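# Bridge the post between trestle bar and steel stand

## Task

Place the post so it lies level, bridging the trestle's bar and the steel stand's top, with its full width sitting well onto that top and no part touching the table. The stand must finish in its original spot without having been rotated, and no small loose item may touch the post or sit on the stand's top. The post must stay there by itself, so release it and move the gripper away at the end. Knocking anything off the table fails the task.

## Robot and tools

Robot: one arm with a parallel two-finger gripper. The fingers extend along the gripper's +x axis and close along its y axis. The reported hand point lies between the finger pads, roughly 3-4 cm short of the tips.

Scene frame: origin on the table top under the arm's base, +z up, +x forward, +y to the left when facing along +x. The base may sit slightly tilted. Result lines give end_effector_position (m), end_effector_quat_wxyz, linear (m/s) and angular (rad/s) velocity in this frame. The printed position can be off, more so when the arm is stretched out.

Tool execute_actions, argument actions: a list holding at most one item, or empty. An empty list ({"actions": []}) commands nothing and just reports the state. An item {"rows": [...], "steps": n} runs up to 15 control steps of 1/30 s (default 15). Each row is one step; if rows run out, the last one repeats. An item with only {"steps": n} (n up to 300) is a wait counted from the previous result, so your reply time eats into it. Optional pictures: true/false controls camera images. A rejected call moves nothing.

Row format (used by both execute_actions and move): one list of 7 numbers, each in [-1, 1]: dx, dy, dz, rx, ry, rz, opening. The first six are an offset, not a pose: a target relative to the gripper pose shown in the most recent result that reported it (before any such result in the scene, and for later calls in the same reply, relative to where the gripper is when the action starts). They are expressed in the gripper's own axes, and every row in a list is measured from that same base pose, not from the row before. Scale: 1.0 equals 0.6 m for dx/dy/dz and 180 degrees for rotation; rx, ry, rz form a single rotation vector. Opening is absolute, not an offset: +1 is fully open (0.088 m), empty fingers touch near -0.80, values below that down to -1 close no further. Allow at least 0.5 s for a full close. An all-zero offset is not a pause; it pulls the hand back to the base pose.

Tool move: target is one 7-number row as above (offset in gripper axes from the last reported pose, plus absolute opening); speed in m/s from 0.002 to 0.5, default 0.25, with turning capped at twice that value in rad/s. It follows a straight path lasting 0.5-10 s (longer paths are cut at 10 s, falling short). Rotation takes the shorter way. The path ignores obstacles; the hand lags and may overshoot the nominal speed, especially near full extension. Opening is commanded at the start. The move ends when the path is over and everything is still, or 5 s after the path ends. Its result adds a "move:" line: outcome (done, off_target, moving, held, fault) and limits (paced = pose clipped; held = some steps blocked by a check, after which motion may jump fast), plus the distance to target. No per-step readings.

Tool wait: seconds 0-10; lets the sim run with no new command. zoom_image: camera (cam_head_left, cam_head_right, cam_high, cam_low, cam_wrist) and region [x0, y0, x1, y1] in pixels, up to 504x504, origin top-left, for a closer look at that camera's latest image. show_instructions: no arguments; shows the scene's reference pages. finished_scene: scene = the number of the current scene; ends it irreversibly and reports success.

Control details: each step, the commanded pose is clipped to within 70 mm and 16 degrees of the measured pose, then solved by damped inverse kinematics, favouring position over orientation. After an action the arm only continues to the last clipped pose, so long moves may need several calls; check the reported pose. Joint friction can leave the hand short or tilted; small commands may do nothing, so verify and correct tilt. "pose unreachable" and HELD flag steps where the clearance check altered or blocked commands (the mount under the base counts as arm). "Hand target" shows the pose the controller is heading to.

Joints line: waist, shoulder, elbow, wrist pitch, wrist yaw, wrist roll (rad), then finger gap (m). Ranges: waist -3.054..3.054, shoulder 0..3.142, elbow 0..2.356, wrist pitch and yaw -1.571..1.571, roll -3.142..3.142. Torque readings are total drive output with fixed offsets and noise; they are unreliable as contact sensors.

Gripping: grip_measured is the finger opening on the command scale. To hold, command an opening well below it; the larger the gap, the stronger the squeeze (up to about 34 N per pad). Readings may be off by about 1 mm consistently. Closing fast can squeeze hard enough to pop open.

Things to avoid: a joint torque reaching its load limit (waist 17.4, shoulder 21.6, elbow 21.5, wrist pitch 5.67, wrist yaw 5.65, wrist roll 5.3 N m, held weight included) halts the arm for 10 s and drops the rest of the call. Fast contact and targets set deep past contact push hard. Holding loads heats motors; MOTOR HOT appears from 50 °C, and at 95 °C an OVER-TEMPERATURE FAULT holds the arm, which may go limp if it doesn't cool. Don't drop, slam or knock objects off the table, don't shove or rotate the stand, and watch for brief disturbances tugging the held post or pushing loose items. The simulation keeps running while you think.

Each tool is called after ">>>" as a command line: name --argument value for each argument, lists and objects as JSON in quotes; but a table of rows of numbers goes row by row, as --pt "numbers of a row", without its own name.

Reference images:

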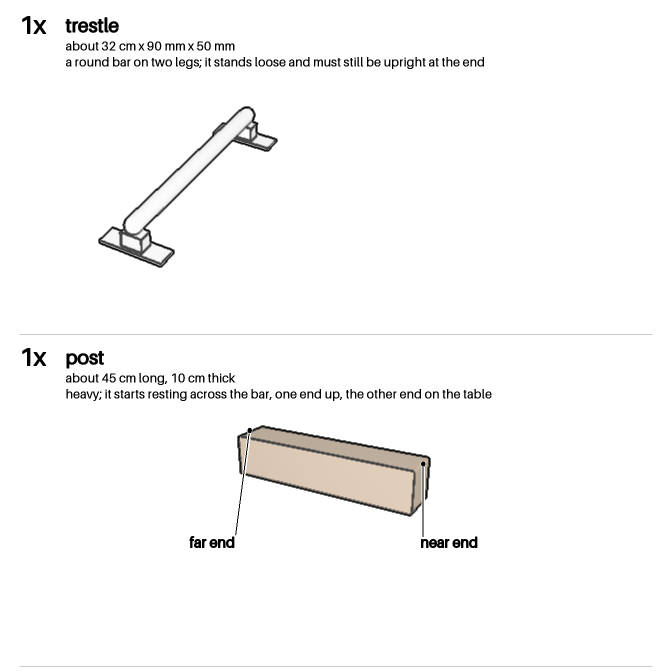

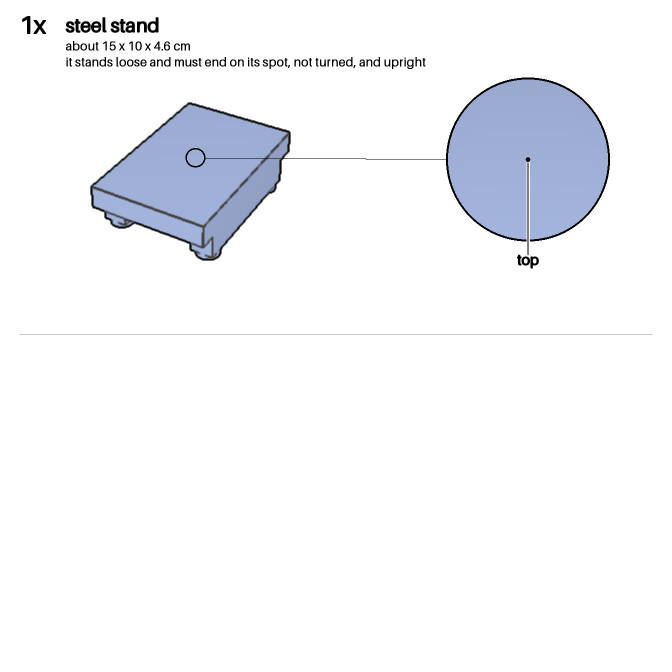

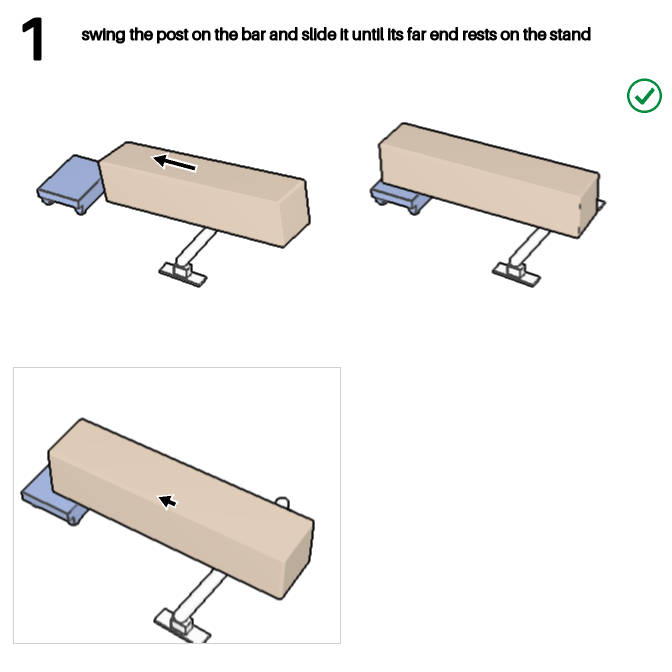

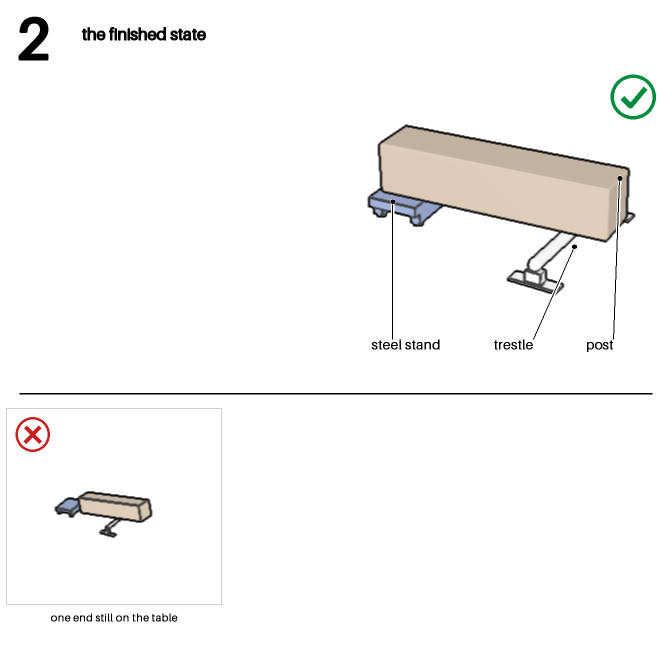

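## Session

>>> execute_actions --actions '[]'

Scene clock: 0.00 s of 4800.00 s.
end_effector_position=(+0.1595, +0.4793, +0.1821) grip_measured=+0.823 end_effector_quat_wxyz=(+0.424, +0.182, +0.714, +0.526) end_effector_velocity=(+0.004, +0.002, +0.001) end_effector_angular_velocity=(+0.026, -0.032, -0.002)
Joint positions: [ 0.909  1.807  1.304 -0.188 -0.811  0.598  0.079]
Joint velocities: [-0.002 -0.002 -0.002  0.022  0.007 -0.022 -0.   ]
Joint torques (N m, as the arm reports them, + toward a larger angle): no reading
Motor temperatures (°C, as the motors report them): [17 16 18 16 15 15]
Heat: hottest elbow 18 °C (+0.0 °C/min).
Hand target: +0.160, +0.479, +0.182; +0.424, +0.182, +0.714, +0.526

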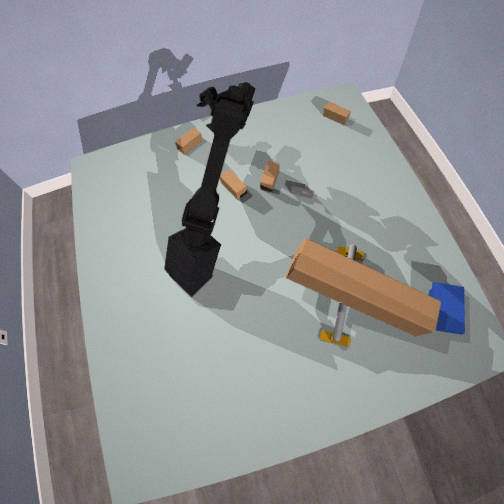

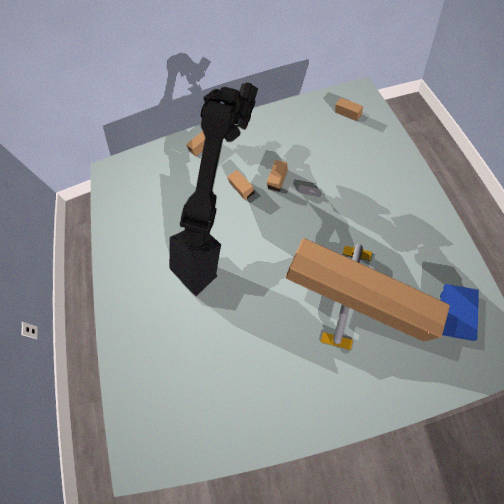

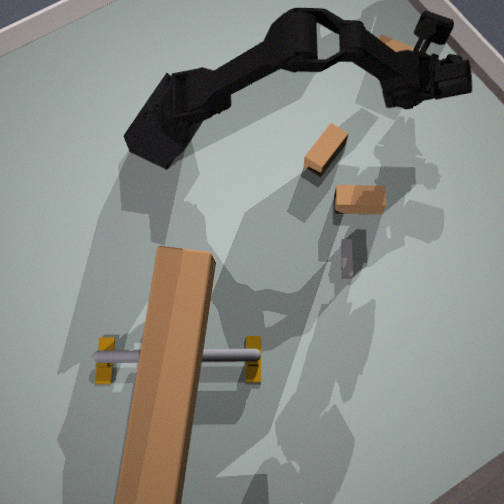

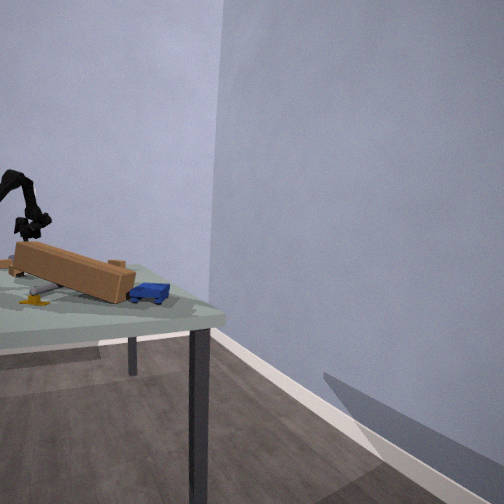

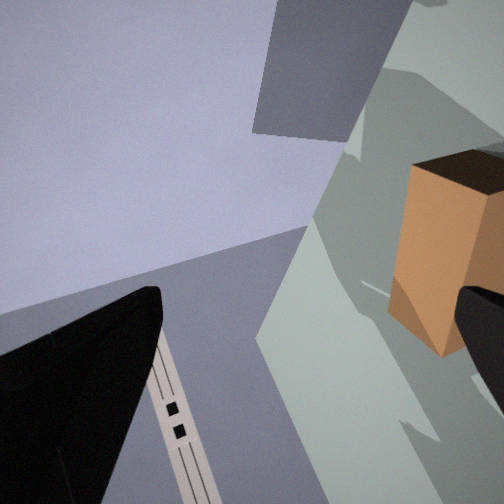

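>>> move --target '[-0.76,-0.162,-0.334,0.337,-0.246,-0.296,0.8]'

Scene clock: 13.83 s of 4800.00 s.
end_effector_position=(+0.2743, +0.0064, +0.3007) grip_measured=+0.800 end_effector_quat_wxyz=(+0.675, +0.215, +0.674, -0.210) end_effector_velocity=(-0.004, +0.000, -0.000) end_effector_angular_velocity=(+0.012, +0.017, -0.014)
Joint positions: [-0.66   1.099  1.223 -1.419 -0.403  0.182  0.078]
Joint velocities: [-0.012  0.002 -0.002 -0.022 -0.007 -0.007 -0.   ]
Joint torques (N m, as the arm reports them, + toward a larger angle): [-1.67 -3.51  5.58  0.45  0.21 -0.11]
Motor temperatures (°C, as the motors report them): [17 21 20 16 16 15]
Heat: hottest shoulder 21 °C (+13.0 °C/min).
Hand target: +0.276, +0.004, +0.302; +0.676, +0.212, +0.673, -0.213
Off the commanded pose: 0.008 m, 0 deg.
After step 90, 7.10 s passed at rest.
move: done

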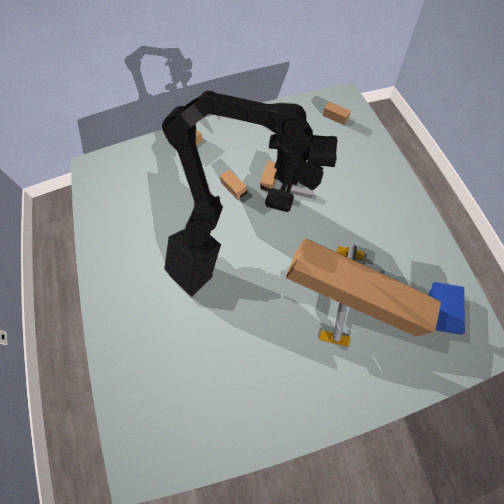

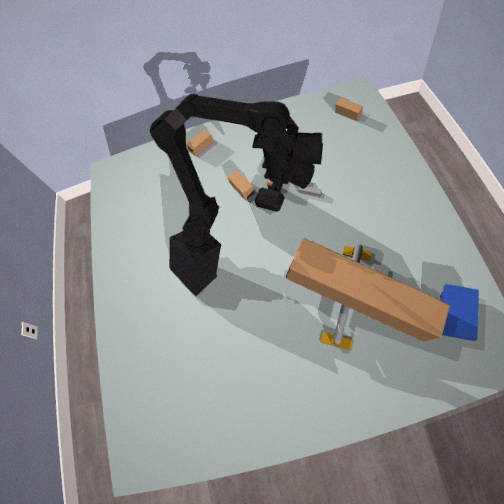

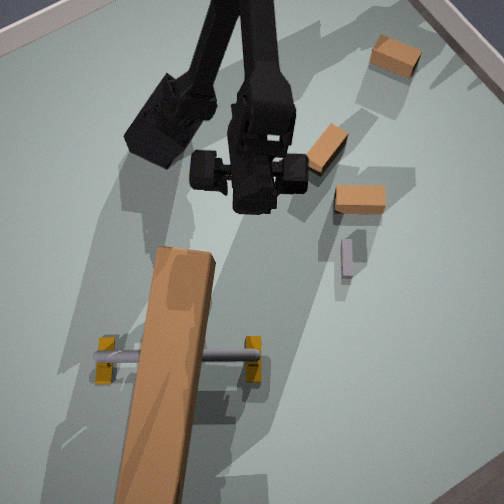

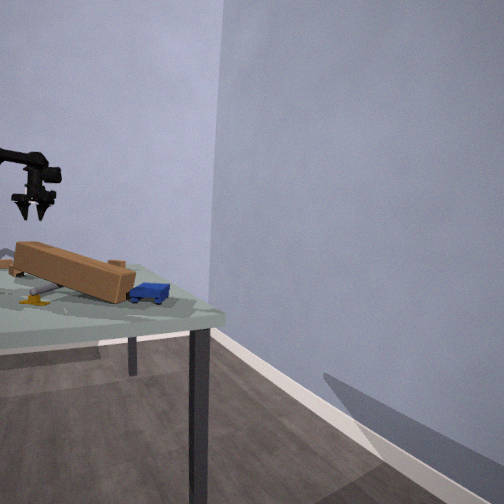

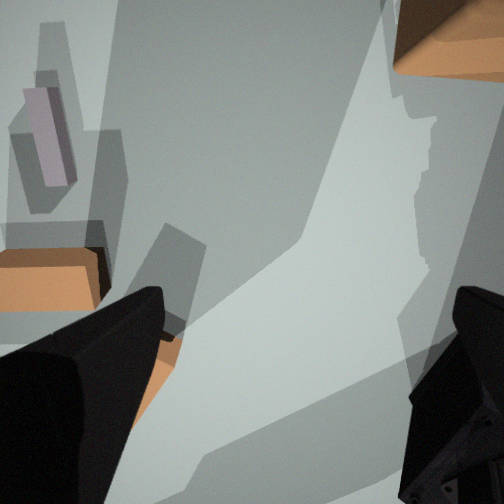

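>>> move --target '[0.083,-0.183,0.067,0.472,-0.196,0.196,0.1]'

>>> zoom_image --camera "cam_low" --region '[0,170,200,320]'

>>> zoom_image --camera "cam_head_left" --region '[250,190,490,370]'

Scene clock: 27.13 s of 4800.00 s.
end_effector_position=(+0.2467, -0.1071, +0.2530) grip_measured=+0.100 end_effector_quat_wxyz=(+0.545, +0.704, +0.063, -0.451) end_effector_velocity=(-0.003, -0.001, -0.003) end_effector_angular_velocity=(-0.002, +0.009, -0.017)
Joint positions: [-1.114  0.657  0.403 -0.344 -0.546  1.72   0.044]
Joint velocities: [ 0.007 -0.007 -0.007 -0.007  0.022  0.007  0.   ]
Joint torques (N m, as the arm reports them, + toward a larger angle): [-0.39 -1.96  4.16  1.67  0.31  0.1 ]
Motor temperatures (°C, as the motors report them): [17 20 21 16 16 15]
Heat: hottest elbow 21 °C (+6.6 °C/min).
Hand target: +0.245, -0.107, +0.250; +0.543, +0.705, +0.062, -0.453
Off the commanded pose: 0.004 m, 1 deg.
After step 90, 6.37 s passed at rest.
move: done

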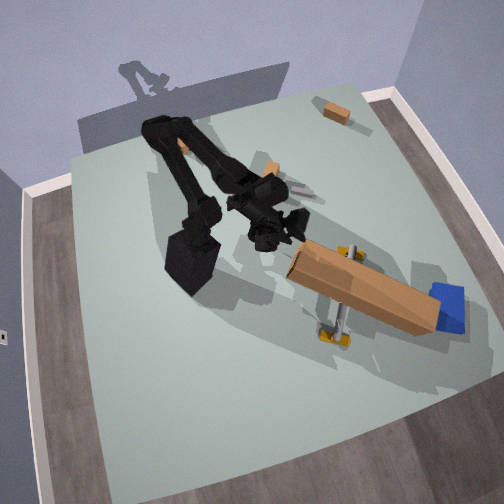

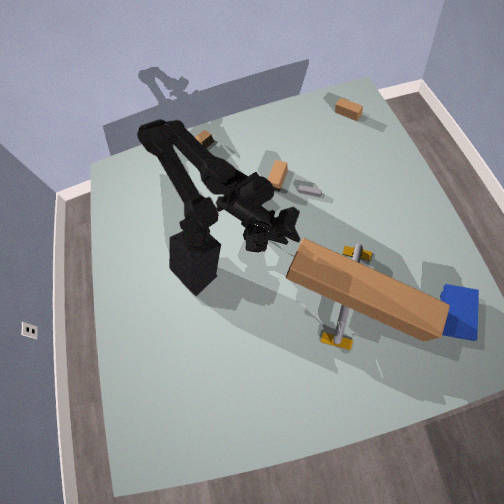

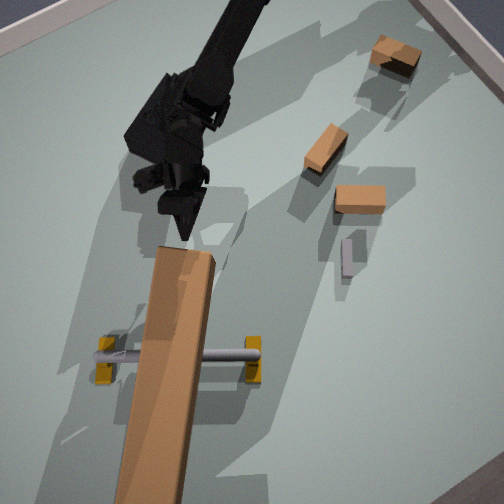

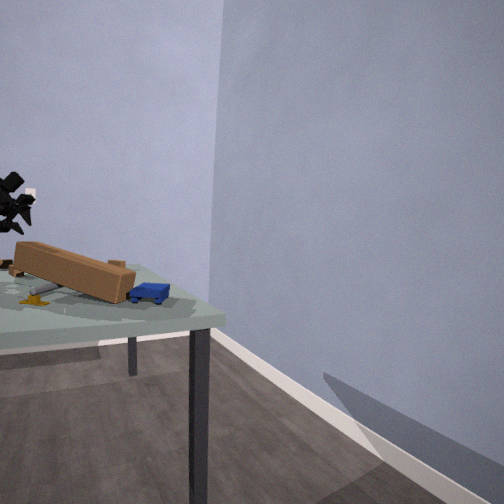

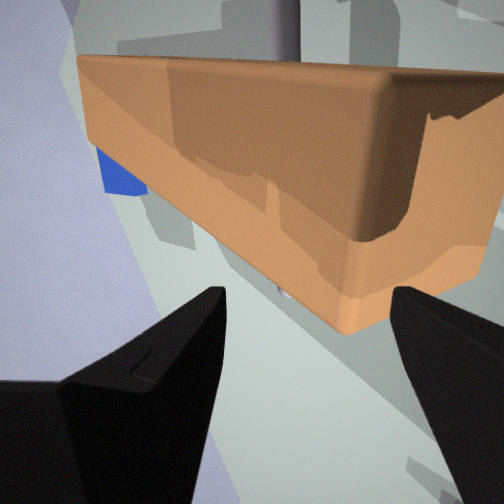

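Region (0, 170, 200, 320) of cam_low's 504x504 image, scaled by 2.520, with more detail than that image has; it fills the top 378 rows of this view, and the rest is white.

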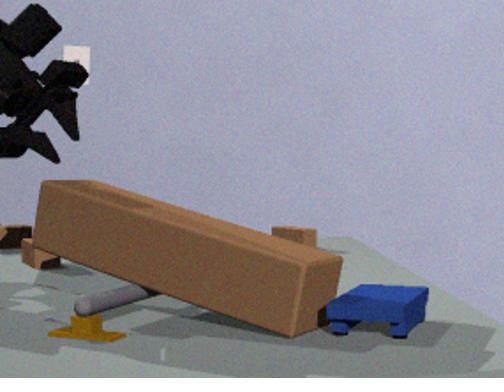

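Region (250, 190, 490, 370) of cam_head_left's 504x504 image, scaled by 2.100, with more detail than that image has; it fills the top 378 rows of this view, and the rest is white.

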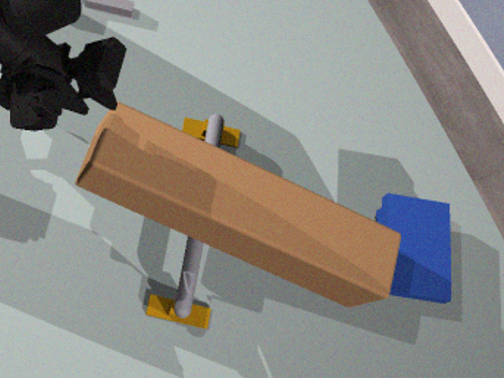

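>>> move --target '[0.05,-0.048,0,0,0,0,0.1]' --speed 0.1

Scene clock: 32.03 s of 4800.00 s.
end_effector_position=(+0.2503, -0.1078, +0.2162) grip_measured=+0.100 end_effector_quat_wxyz=(+0.550, +0.704, +0.062, -0.446) end_effector_velocity=(-0.002, -0.000, -0.005) end_effector_angular_velocity=(+0.001, +0.014, +0.001)
Joint positions: [-0.965  0.707  0.268 -0.104 -0.424  1.809  0.044]
Joint velocities: [ 0.007  0.012 -0.007  0.007  0.007 -0.007 -0.   ]
Joint torques (N m, as the arm reports them, + toward a larger angle): [-0.5  -1.19  3.98  1.68  0.35  0.1 ]
Motor temperatures (°C, as the motors report them): [17 19 21 17 16 15]
Heat: hottest elbow 21 °C (+5.6 °C/min).
Hand target: +0.248, -0.108, +0.211; +0.545, +0.704, +0.063, -0.451
Off the commanded pose: 0.005 m, 1 deg.
After step 90, 1.00 s passed at rest.
move: done

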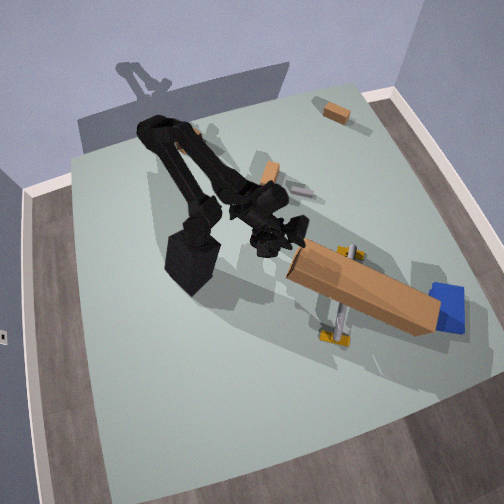

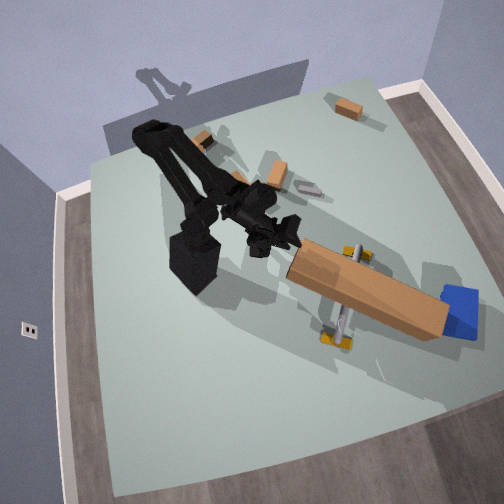

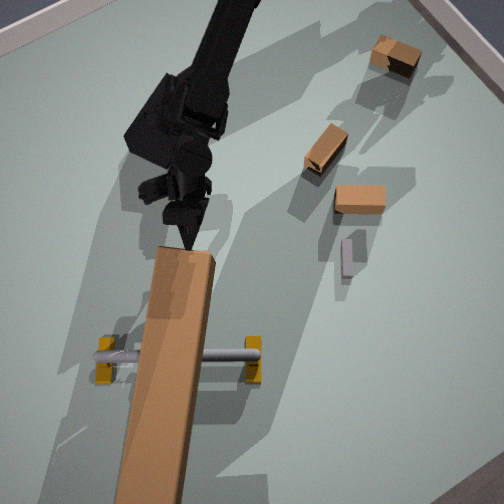

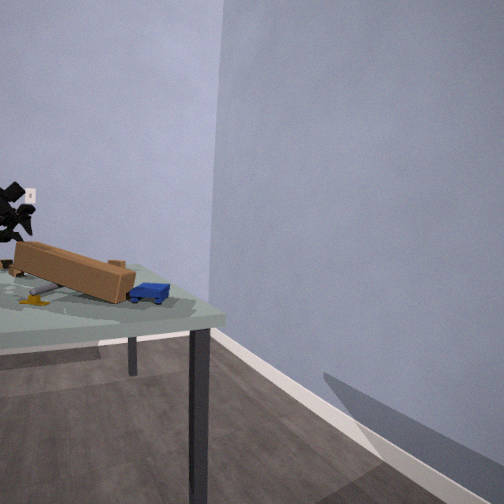

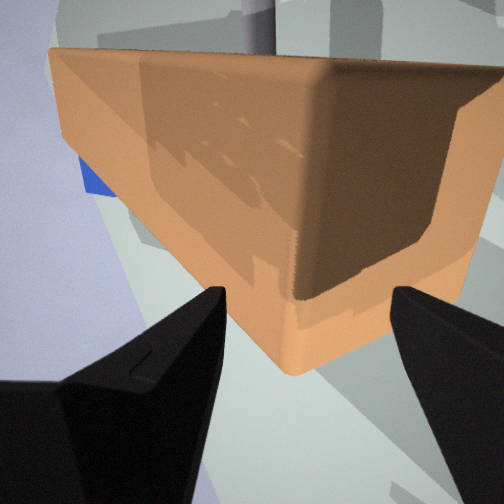

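>>> move --target '[0.063,-0.005,0.015,0,0,0,0.1]' --speed 0.04

Scene clock: 36.67 s of 4800.00 s.
end_effector_position=(+0.2682, -0.1277, +0.1970) grip_measured=+0.100 end_effector_quat_wxyz=(+0.558, +0.703, +0.059, -0.436) end_effector_velocity=(+0.001, +0.002, -0.001) end_effector_angular_velocity=(-0.000, -0.012, +0.026)
Joint positions: [-0.924  0.954  0.247  0.2   -0.392  1.832  0.044]
Joint velocities: [-0.002  0.002 -0.017  0.037 -0.022 -0.007 -0.   ]
Joint torques (N m, as the arm reports them, + toward a larger angle): [-0.41  1.76  4.03  2.5   0.5   0.07]
Motor temperatures (°C, as the motors report them): [17 19 21 17 16 15]
Heat: hottest elbow 21 °C (+4.9 °C/min).
Hand target: +0.266, -0.129, +0.188; +0.550, +0.703, +0.062, -0.446
Off the commanded pose: 0.010 m, 2 deg.
After step 90, 0.40 s passed at rest.
move: off_target

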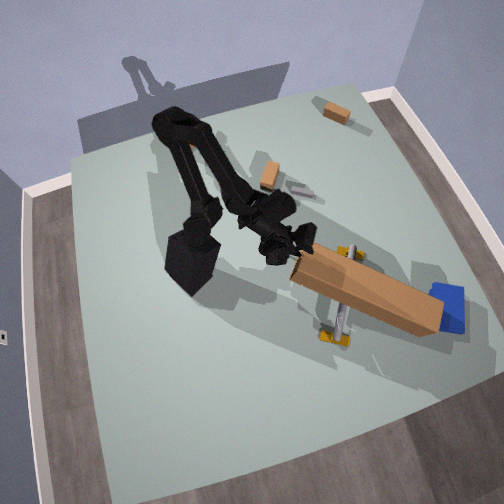

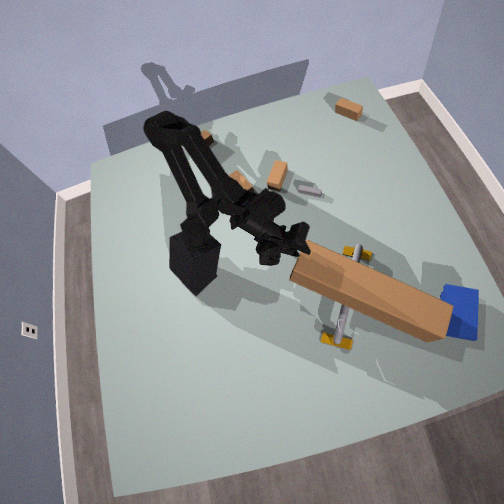

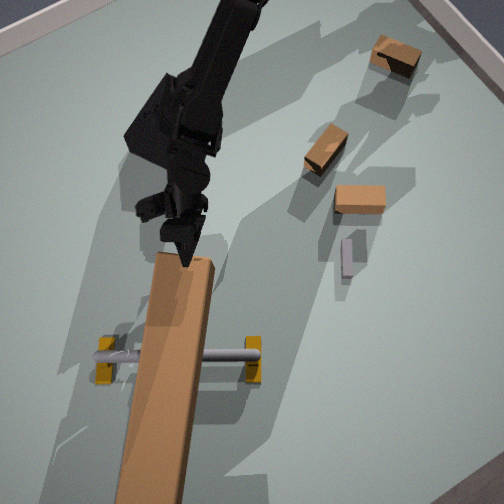

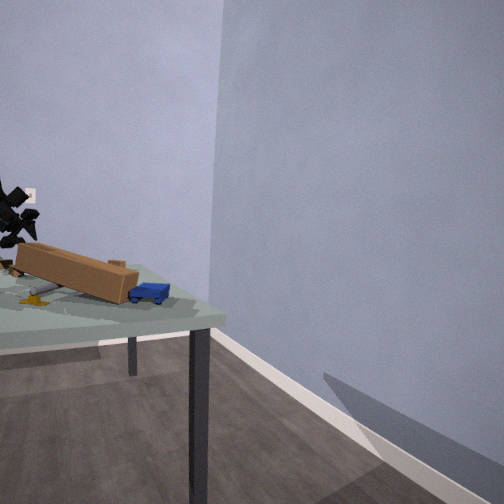

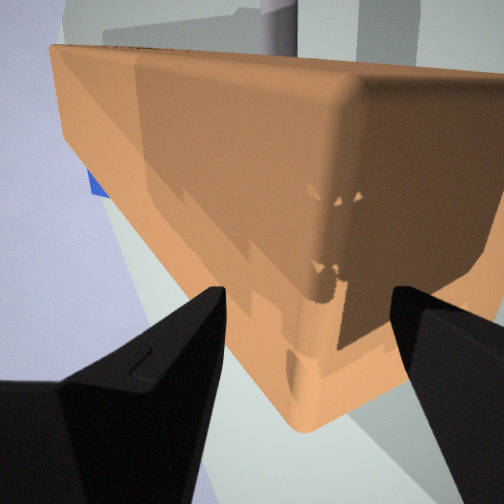

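>>> move --target '[0.03,-0.077,0,0,0,0,0.1]' --speed 0.03

>>> zoom_image --camera "cam_low" --region '[0,170,200,320]'

Scene clock: 44.53 s of 4800.00 s.
end_effector_position=(+0.2647, -0.1225, +0.1727) grip_measured=+0.104 end_effector_quat_wxyz=(+0.580, +0.703, +0.035, -0.410) end_effector_velocity=(-0.002, -0.001, -0.003) end_effector_angular_velocity=(-0.009, -0.005, -0.007)
Joint positions: [-0.826  1.07   0.102  0.561 -0.287  1.892  0.044]
Joint velocities: [ 0.012  0.027 -0.017  0.051  0.022  0.007 -0.   ]
Joint torques (N m, as the arm reports them, + toward a larger angle): [ 0.84  2.32  1.72  0.17  0.28 -0.07]
Motor temperatures (°C, as the motors report them): [17 18 21 19 16 15]
Heat: hottest elbow 21 °C (+4.0 °C/min).
Hand target: +0.252, -0.117, +0.153; +0.559, +0.703, +0.059, -0.436
Off the commanded pose: 0.025 m, 5 deg.
After step 90, 2.97 s passed at rest.
move: off_target

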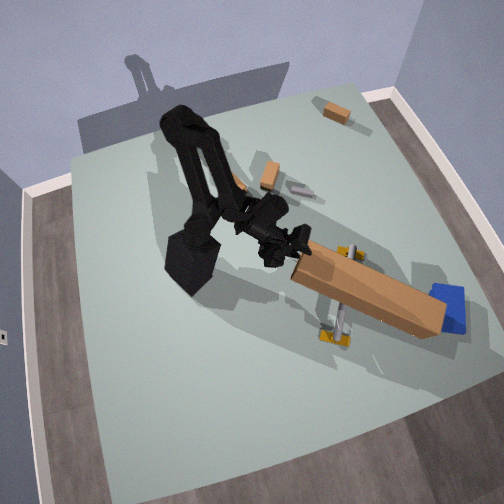

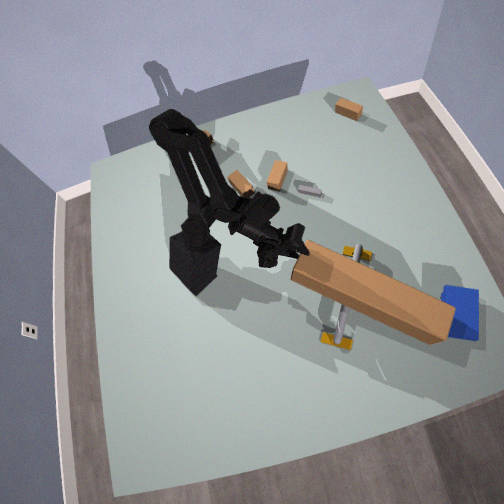

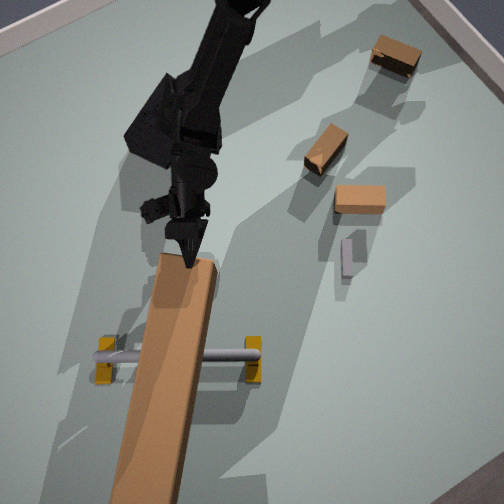

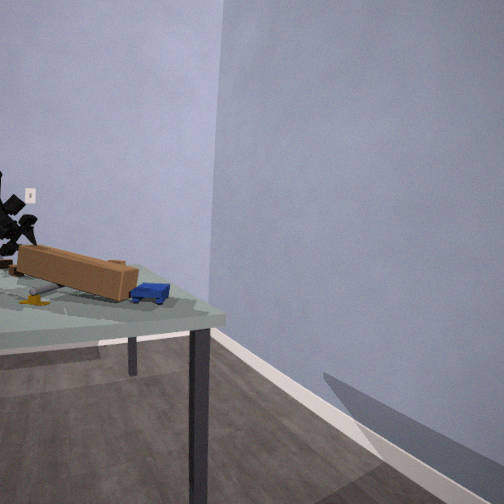

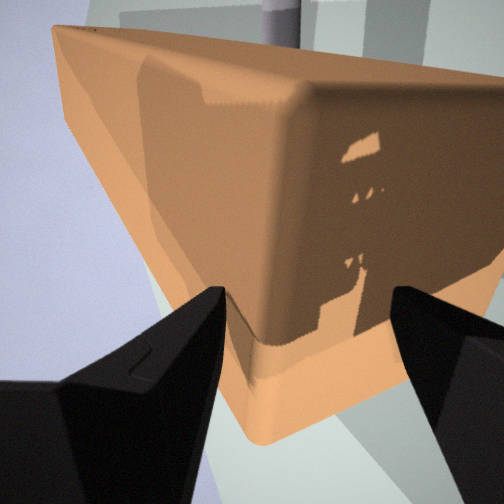

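Region (0, 170, 200, 320) of cam_low's 504x504 image, scaled by 2.520, with more detail than that image has; it fills the top 378 rows of this view, and the rest is white.

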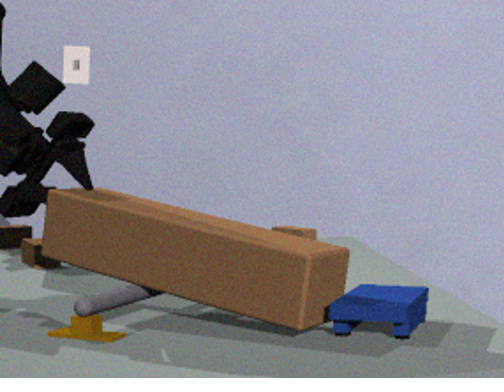

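>>> move --target '[-0.012,0.028,0,0,0,-0.155,0.1]' --speed 0.06

Scene clock: 52.93 s of 4800.00 s.
end_effector_position=(+0.2716, -0.1255, +0.1955) grip_measured=+0.102 end_effector_quat_wxyz=(+0.473, +0.675, +0.196, -0.532) end_effector_velocity=(-0.000, +0.001, +0.000) end_effector_angular_velocity=(+0.007, +0.013, +0.013)
Joint positions: [-0.95   1.149  0.597 -0.377 -0.474  1.618  0.044]
Joint velocities: [-0.002  0.007  0.012 -0.022 -0.007 -0.022 -0.   ]
Joint torques (N m, as the arm reports them, + toward a larger angle): [-1.99 -2.31  4.3   0.38 -0.12 -0.15]
Motor temperatures (°C, as the motors report them): [17 18 21 19 16 15]
Heat: hottest elbow 21 °C (+3.4 °C/min).
Hand target: +0.269, -0.124, +0.191; +0.463, +0.676, +0.203, -0.536
Off the commanded pose: 0.006 m, 2 deg.
After step 90, 1.07 s passed at rest.
move: done

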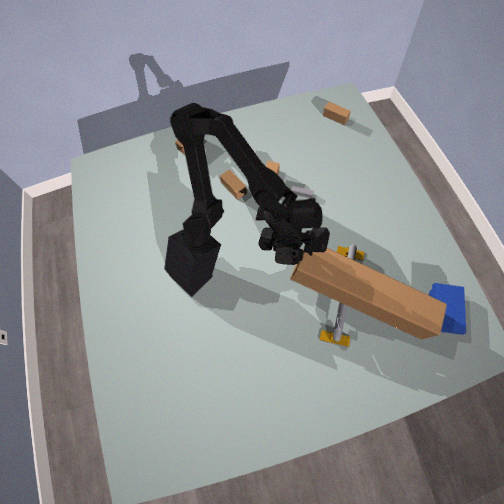

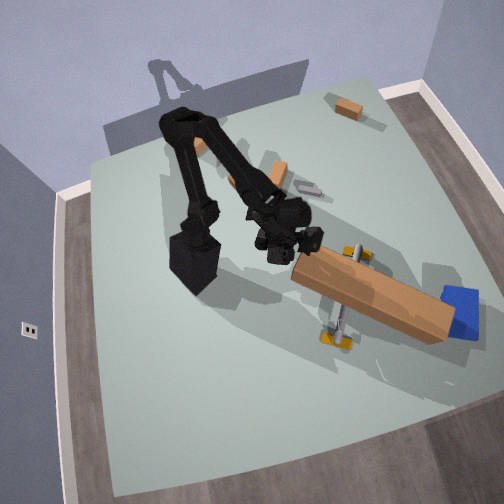

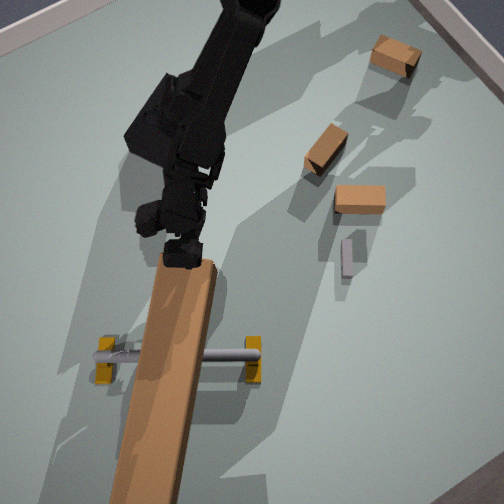

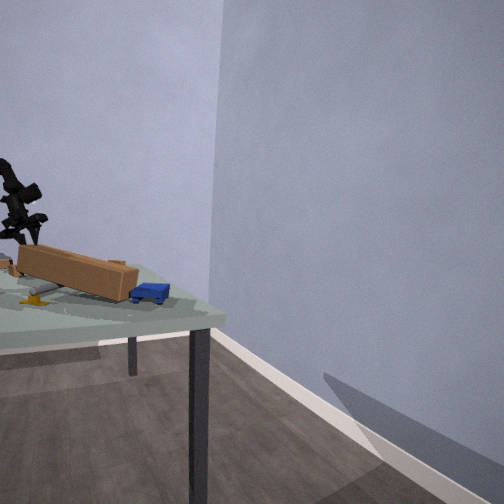

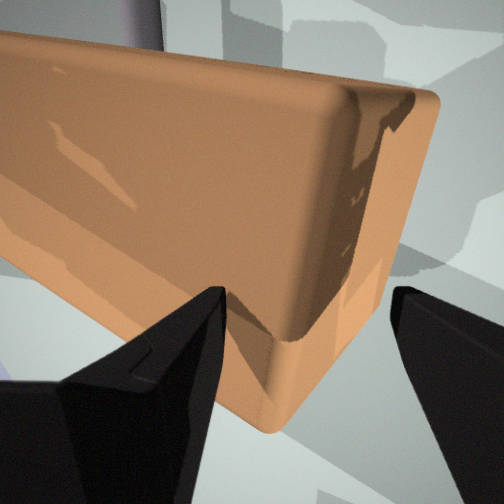

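>>> move --target '[0.04,-0.073,0,0,0,0,0.1]' --speed 0.02

>>> zoom_image --camera "cam_low" --region '[0,170,200,320]'

Scene clock: 58.43 s of 4800.00 s.
end_effector_position=(+0.2572, -0.1169, +0.1715) grip_measured=+0.101 end_effector_quat_wxyz=(+0.494, +0.675, +0.178, -0.518) end_effector_velocity=(+0.001, +0.001, -0.001) end_effector_angular_velocity=(+0.003, -0.013, +0.005)
Joint positions: [-0.899  1.09   0.423 -0.177 -0.43   1.675  0.044]
Joint velocities: [ 0.002 -0.002 -0.012  0.022 -0.007  0.007 -0.   ]
Joint torques (N m, as the arm reports them, + toward a larger angle): [ 0.29 -0.11  1.63  0.84  0.15  0.12]
Motor temperatures (°C, as the motors report them): [17 18 21 18 16 15]
Heat: hottest elbow 21 °C (+3.1 °C/min).
Hand target: +0.246, -0.110, +0.156; +0.473, +0.675, +0.196, -0.532
Off the commanded pose: 0.021 m, 4 deg.
move: off_target

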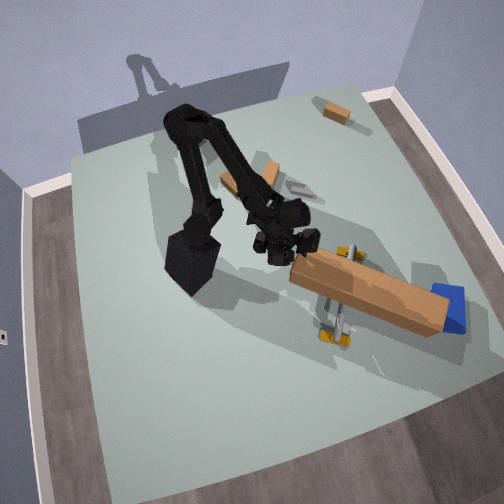

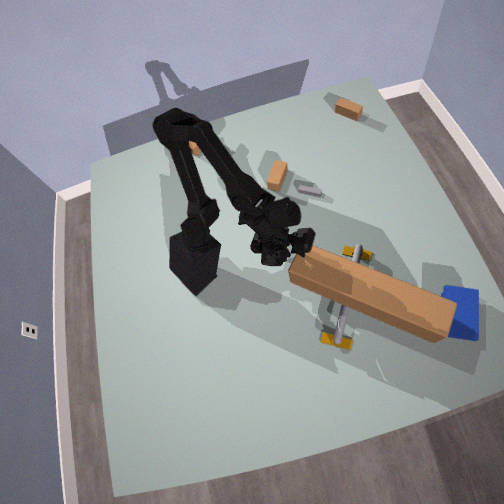

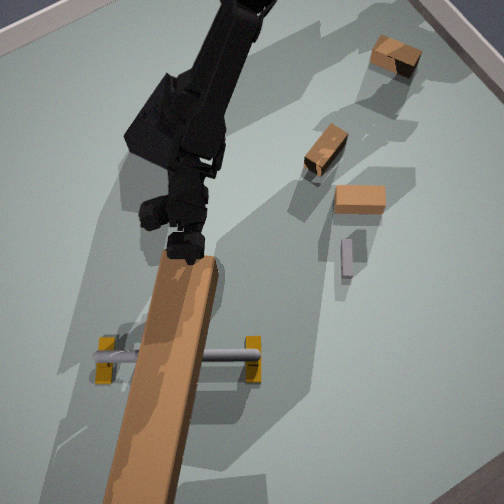

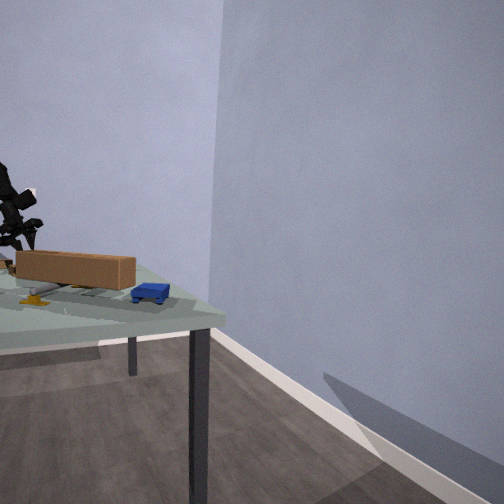

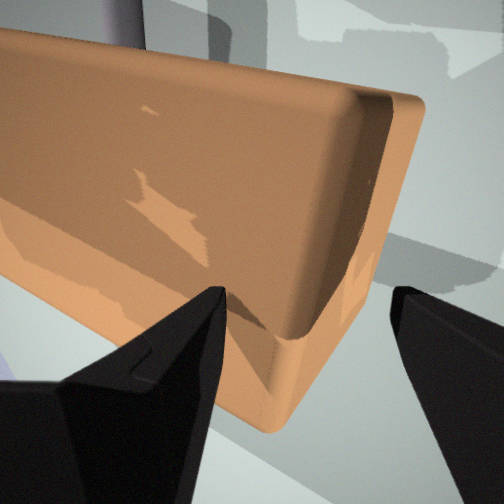

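Region (0, 170, 200, 320) of cam_low's 504x504 image, scaled by 2.520, with more detail than that image has; it fills the top 378 rows of this view, and the rest is white.

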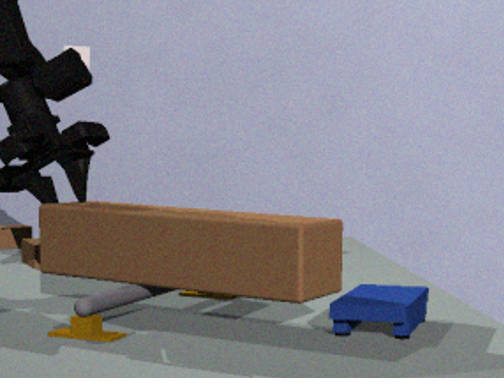

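>>> execute_actions --actions '[{"rows":[[0.015,-0.035,0,0,0,-0.02,0.1],[0.017,-0.038,0,0,0,-0.02,0.1],[0.019,-0.041,0,0,0,-0.02,0.1],[0.021,-0.044,0,0,0,-0.02,0.1],[0.023,-0.047,0,0,0,-0.02,0.1],[0.025,-0.05,0,0,0,-0.02,0.1],[0.027,-0.053,0,0,0,-0.02,0.1],[0.027,-0.053,0.005,0,0,-0.02,0.1],[0.027,-0.053,0.01,0,0,-0.02,0.1],[0.027,-0.053,0.015,0,0,-0.02,0.1],[0.027,-0.053,0.02,0,0,-0.02,0.1],[0.027,-0.053,0.025,0,0,-0.02,0.1],[0.027,-0.053,0.03,0,0,-0.02,0.1],[0.027,-0.053,0.035,0,0,-0.02,0.1],[0.027,-0.053,0.04,0,0,-0.02,0.1]]}]' --pictures false

>>> wait --seconds 0.5

Scene clock: 66.77 s of 4800.00 s.
end_effector_position=(+0.2450, -0.1155, +0.1537) grip_measured=+0.100 end_effector_quat_wxyz=(+0.494, +0.675, +0.201, -0.511) end_effector_velocity=(-0.049, -0.059, -0.014) end_effector_angular_velocity=(-0.012, +0.030, -0.011)
Joint positions: [-0.916  1.136  0.363 -0.102 -0.477  1.622  0.044]
Joint velocities: [-0.349  0.222 -0.051  0.11  -0.198 -0.315 -0.001]
Joint torques (N m, as the arm reports them, + toward a larger angle): [-2.94 -0.03  2.04  1.15  0.86  0.02]
Motor temperatures (°C, as the motors report them): [17 18 21 18 16 15]
Heat: hottest elbow 21 °C (+2.0 °C/min).
Hand target: +0.227, -0.125, +0.144; +0.477, +0.670, +0.198, -0.533
Off the commanded pose: 0.024 m, 3 deg.
Steps of this call (steps 1 to 90: nothing new was sent; then 4.83 s passed at rest; steps 91 to 105: all 15 steps of this action). Readings (end_effector_position):
91: (+0.2570, -0.1167, +0.1710)
92: (+0.2567, -0.1166, +0.1705)
94: (+0.2557, -0.1162, +0.1688)
98: (+0.2523, -0.1139, +0.1622)
105: the state above

Scene clock: 67.27 s of 4800.00 s.
end_effector_position=(+0.2367, -0.1241, +0.1519) grip_measured=+0.099 end_effector_quat_wxyz=(+0.490, +0.673, +0.196, -0.518) end_effector_velocity=(-0.001, +0.001, -0.001) end_effector_angular_velocity=(+0.001, +0.006, +0.017)
Joint positions: [-0.963  1.163  0.356 -0.094 -0.492  1.59   0.044]
Joint velocities: [-0.002 -0.002 -0.002 -0.007 -0.007 -0.022 -0.   ]
Joint torques (N m, as the arm reports them, + toward a larger angle): [-2.15 -0.51  2.37  1.28  0.51 -0.09]
Motor temperatures (°C, as the motors report them): [17 18 21 18 16 15]
Heat: hottest elbow 21 °C (+2.0 °C/min).
Hand target: +0.227, -0.125, +0.144; +0.477, +0.670, +0.198, -0.533
Off the commanded pose: 0.014 m, 2 deg.
Steps of this call (steps 1 to 15: nothing new was sent). Readings (end_effector_position):
1: (+0.2434, -0.1172, +0.1532)
2: (+0.2417, -0.1189, +0.1528)
4: (+0.2387, -0.1218, +0.1521)
8: (+0.2367, -0.1240, +0.1518)
15: the state above

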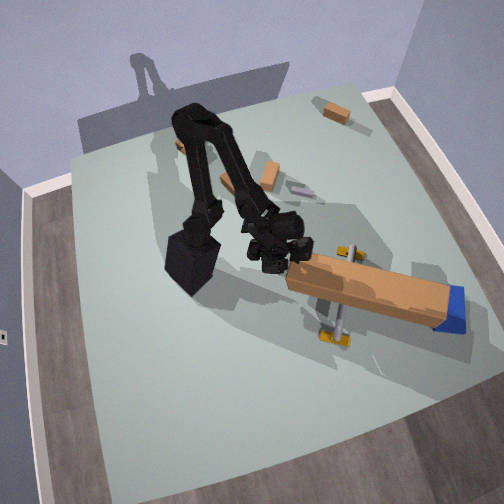

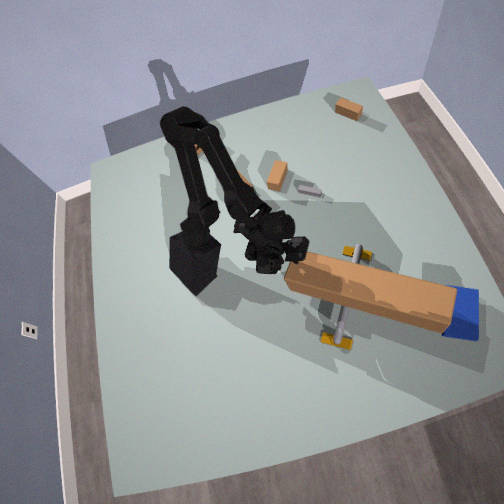

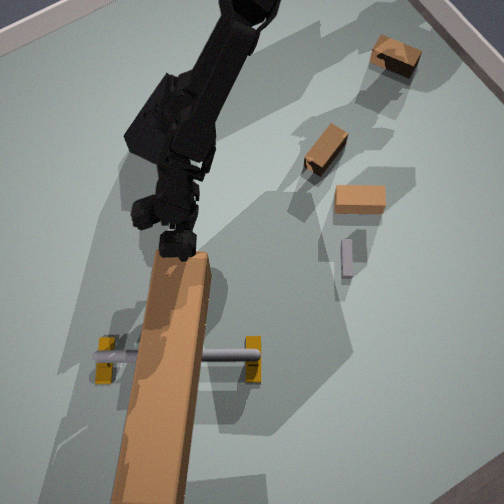

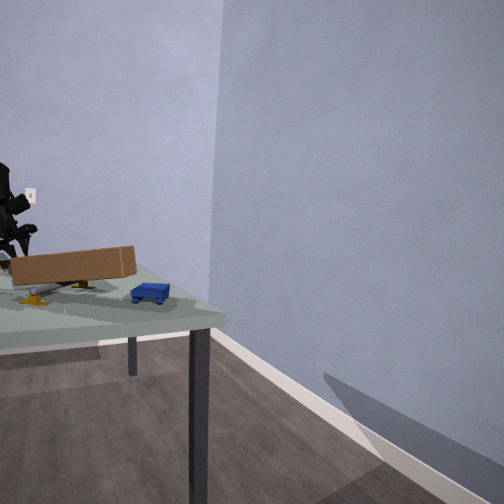

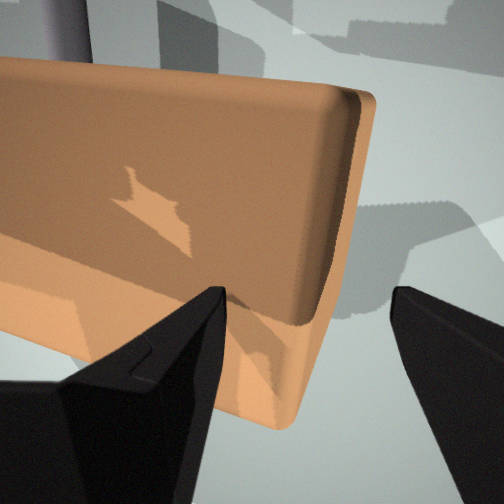

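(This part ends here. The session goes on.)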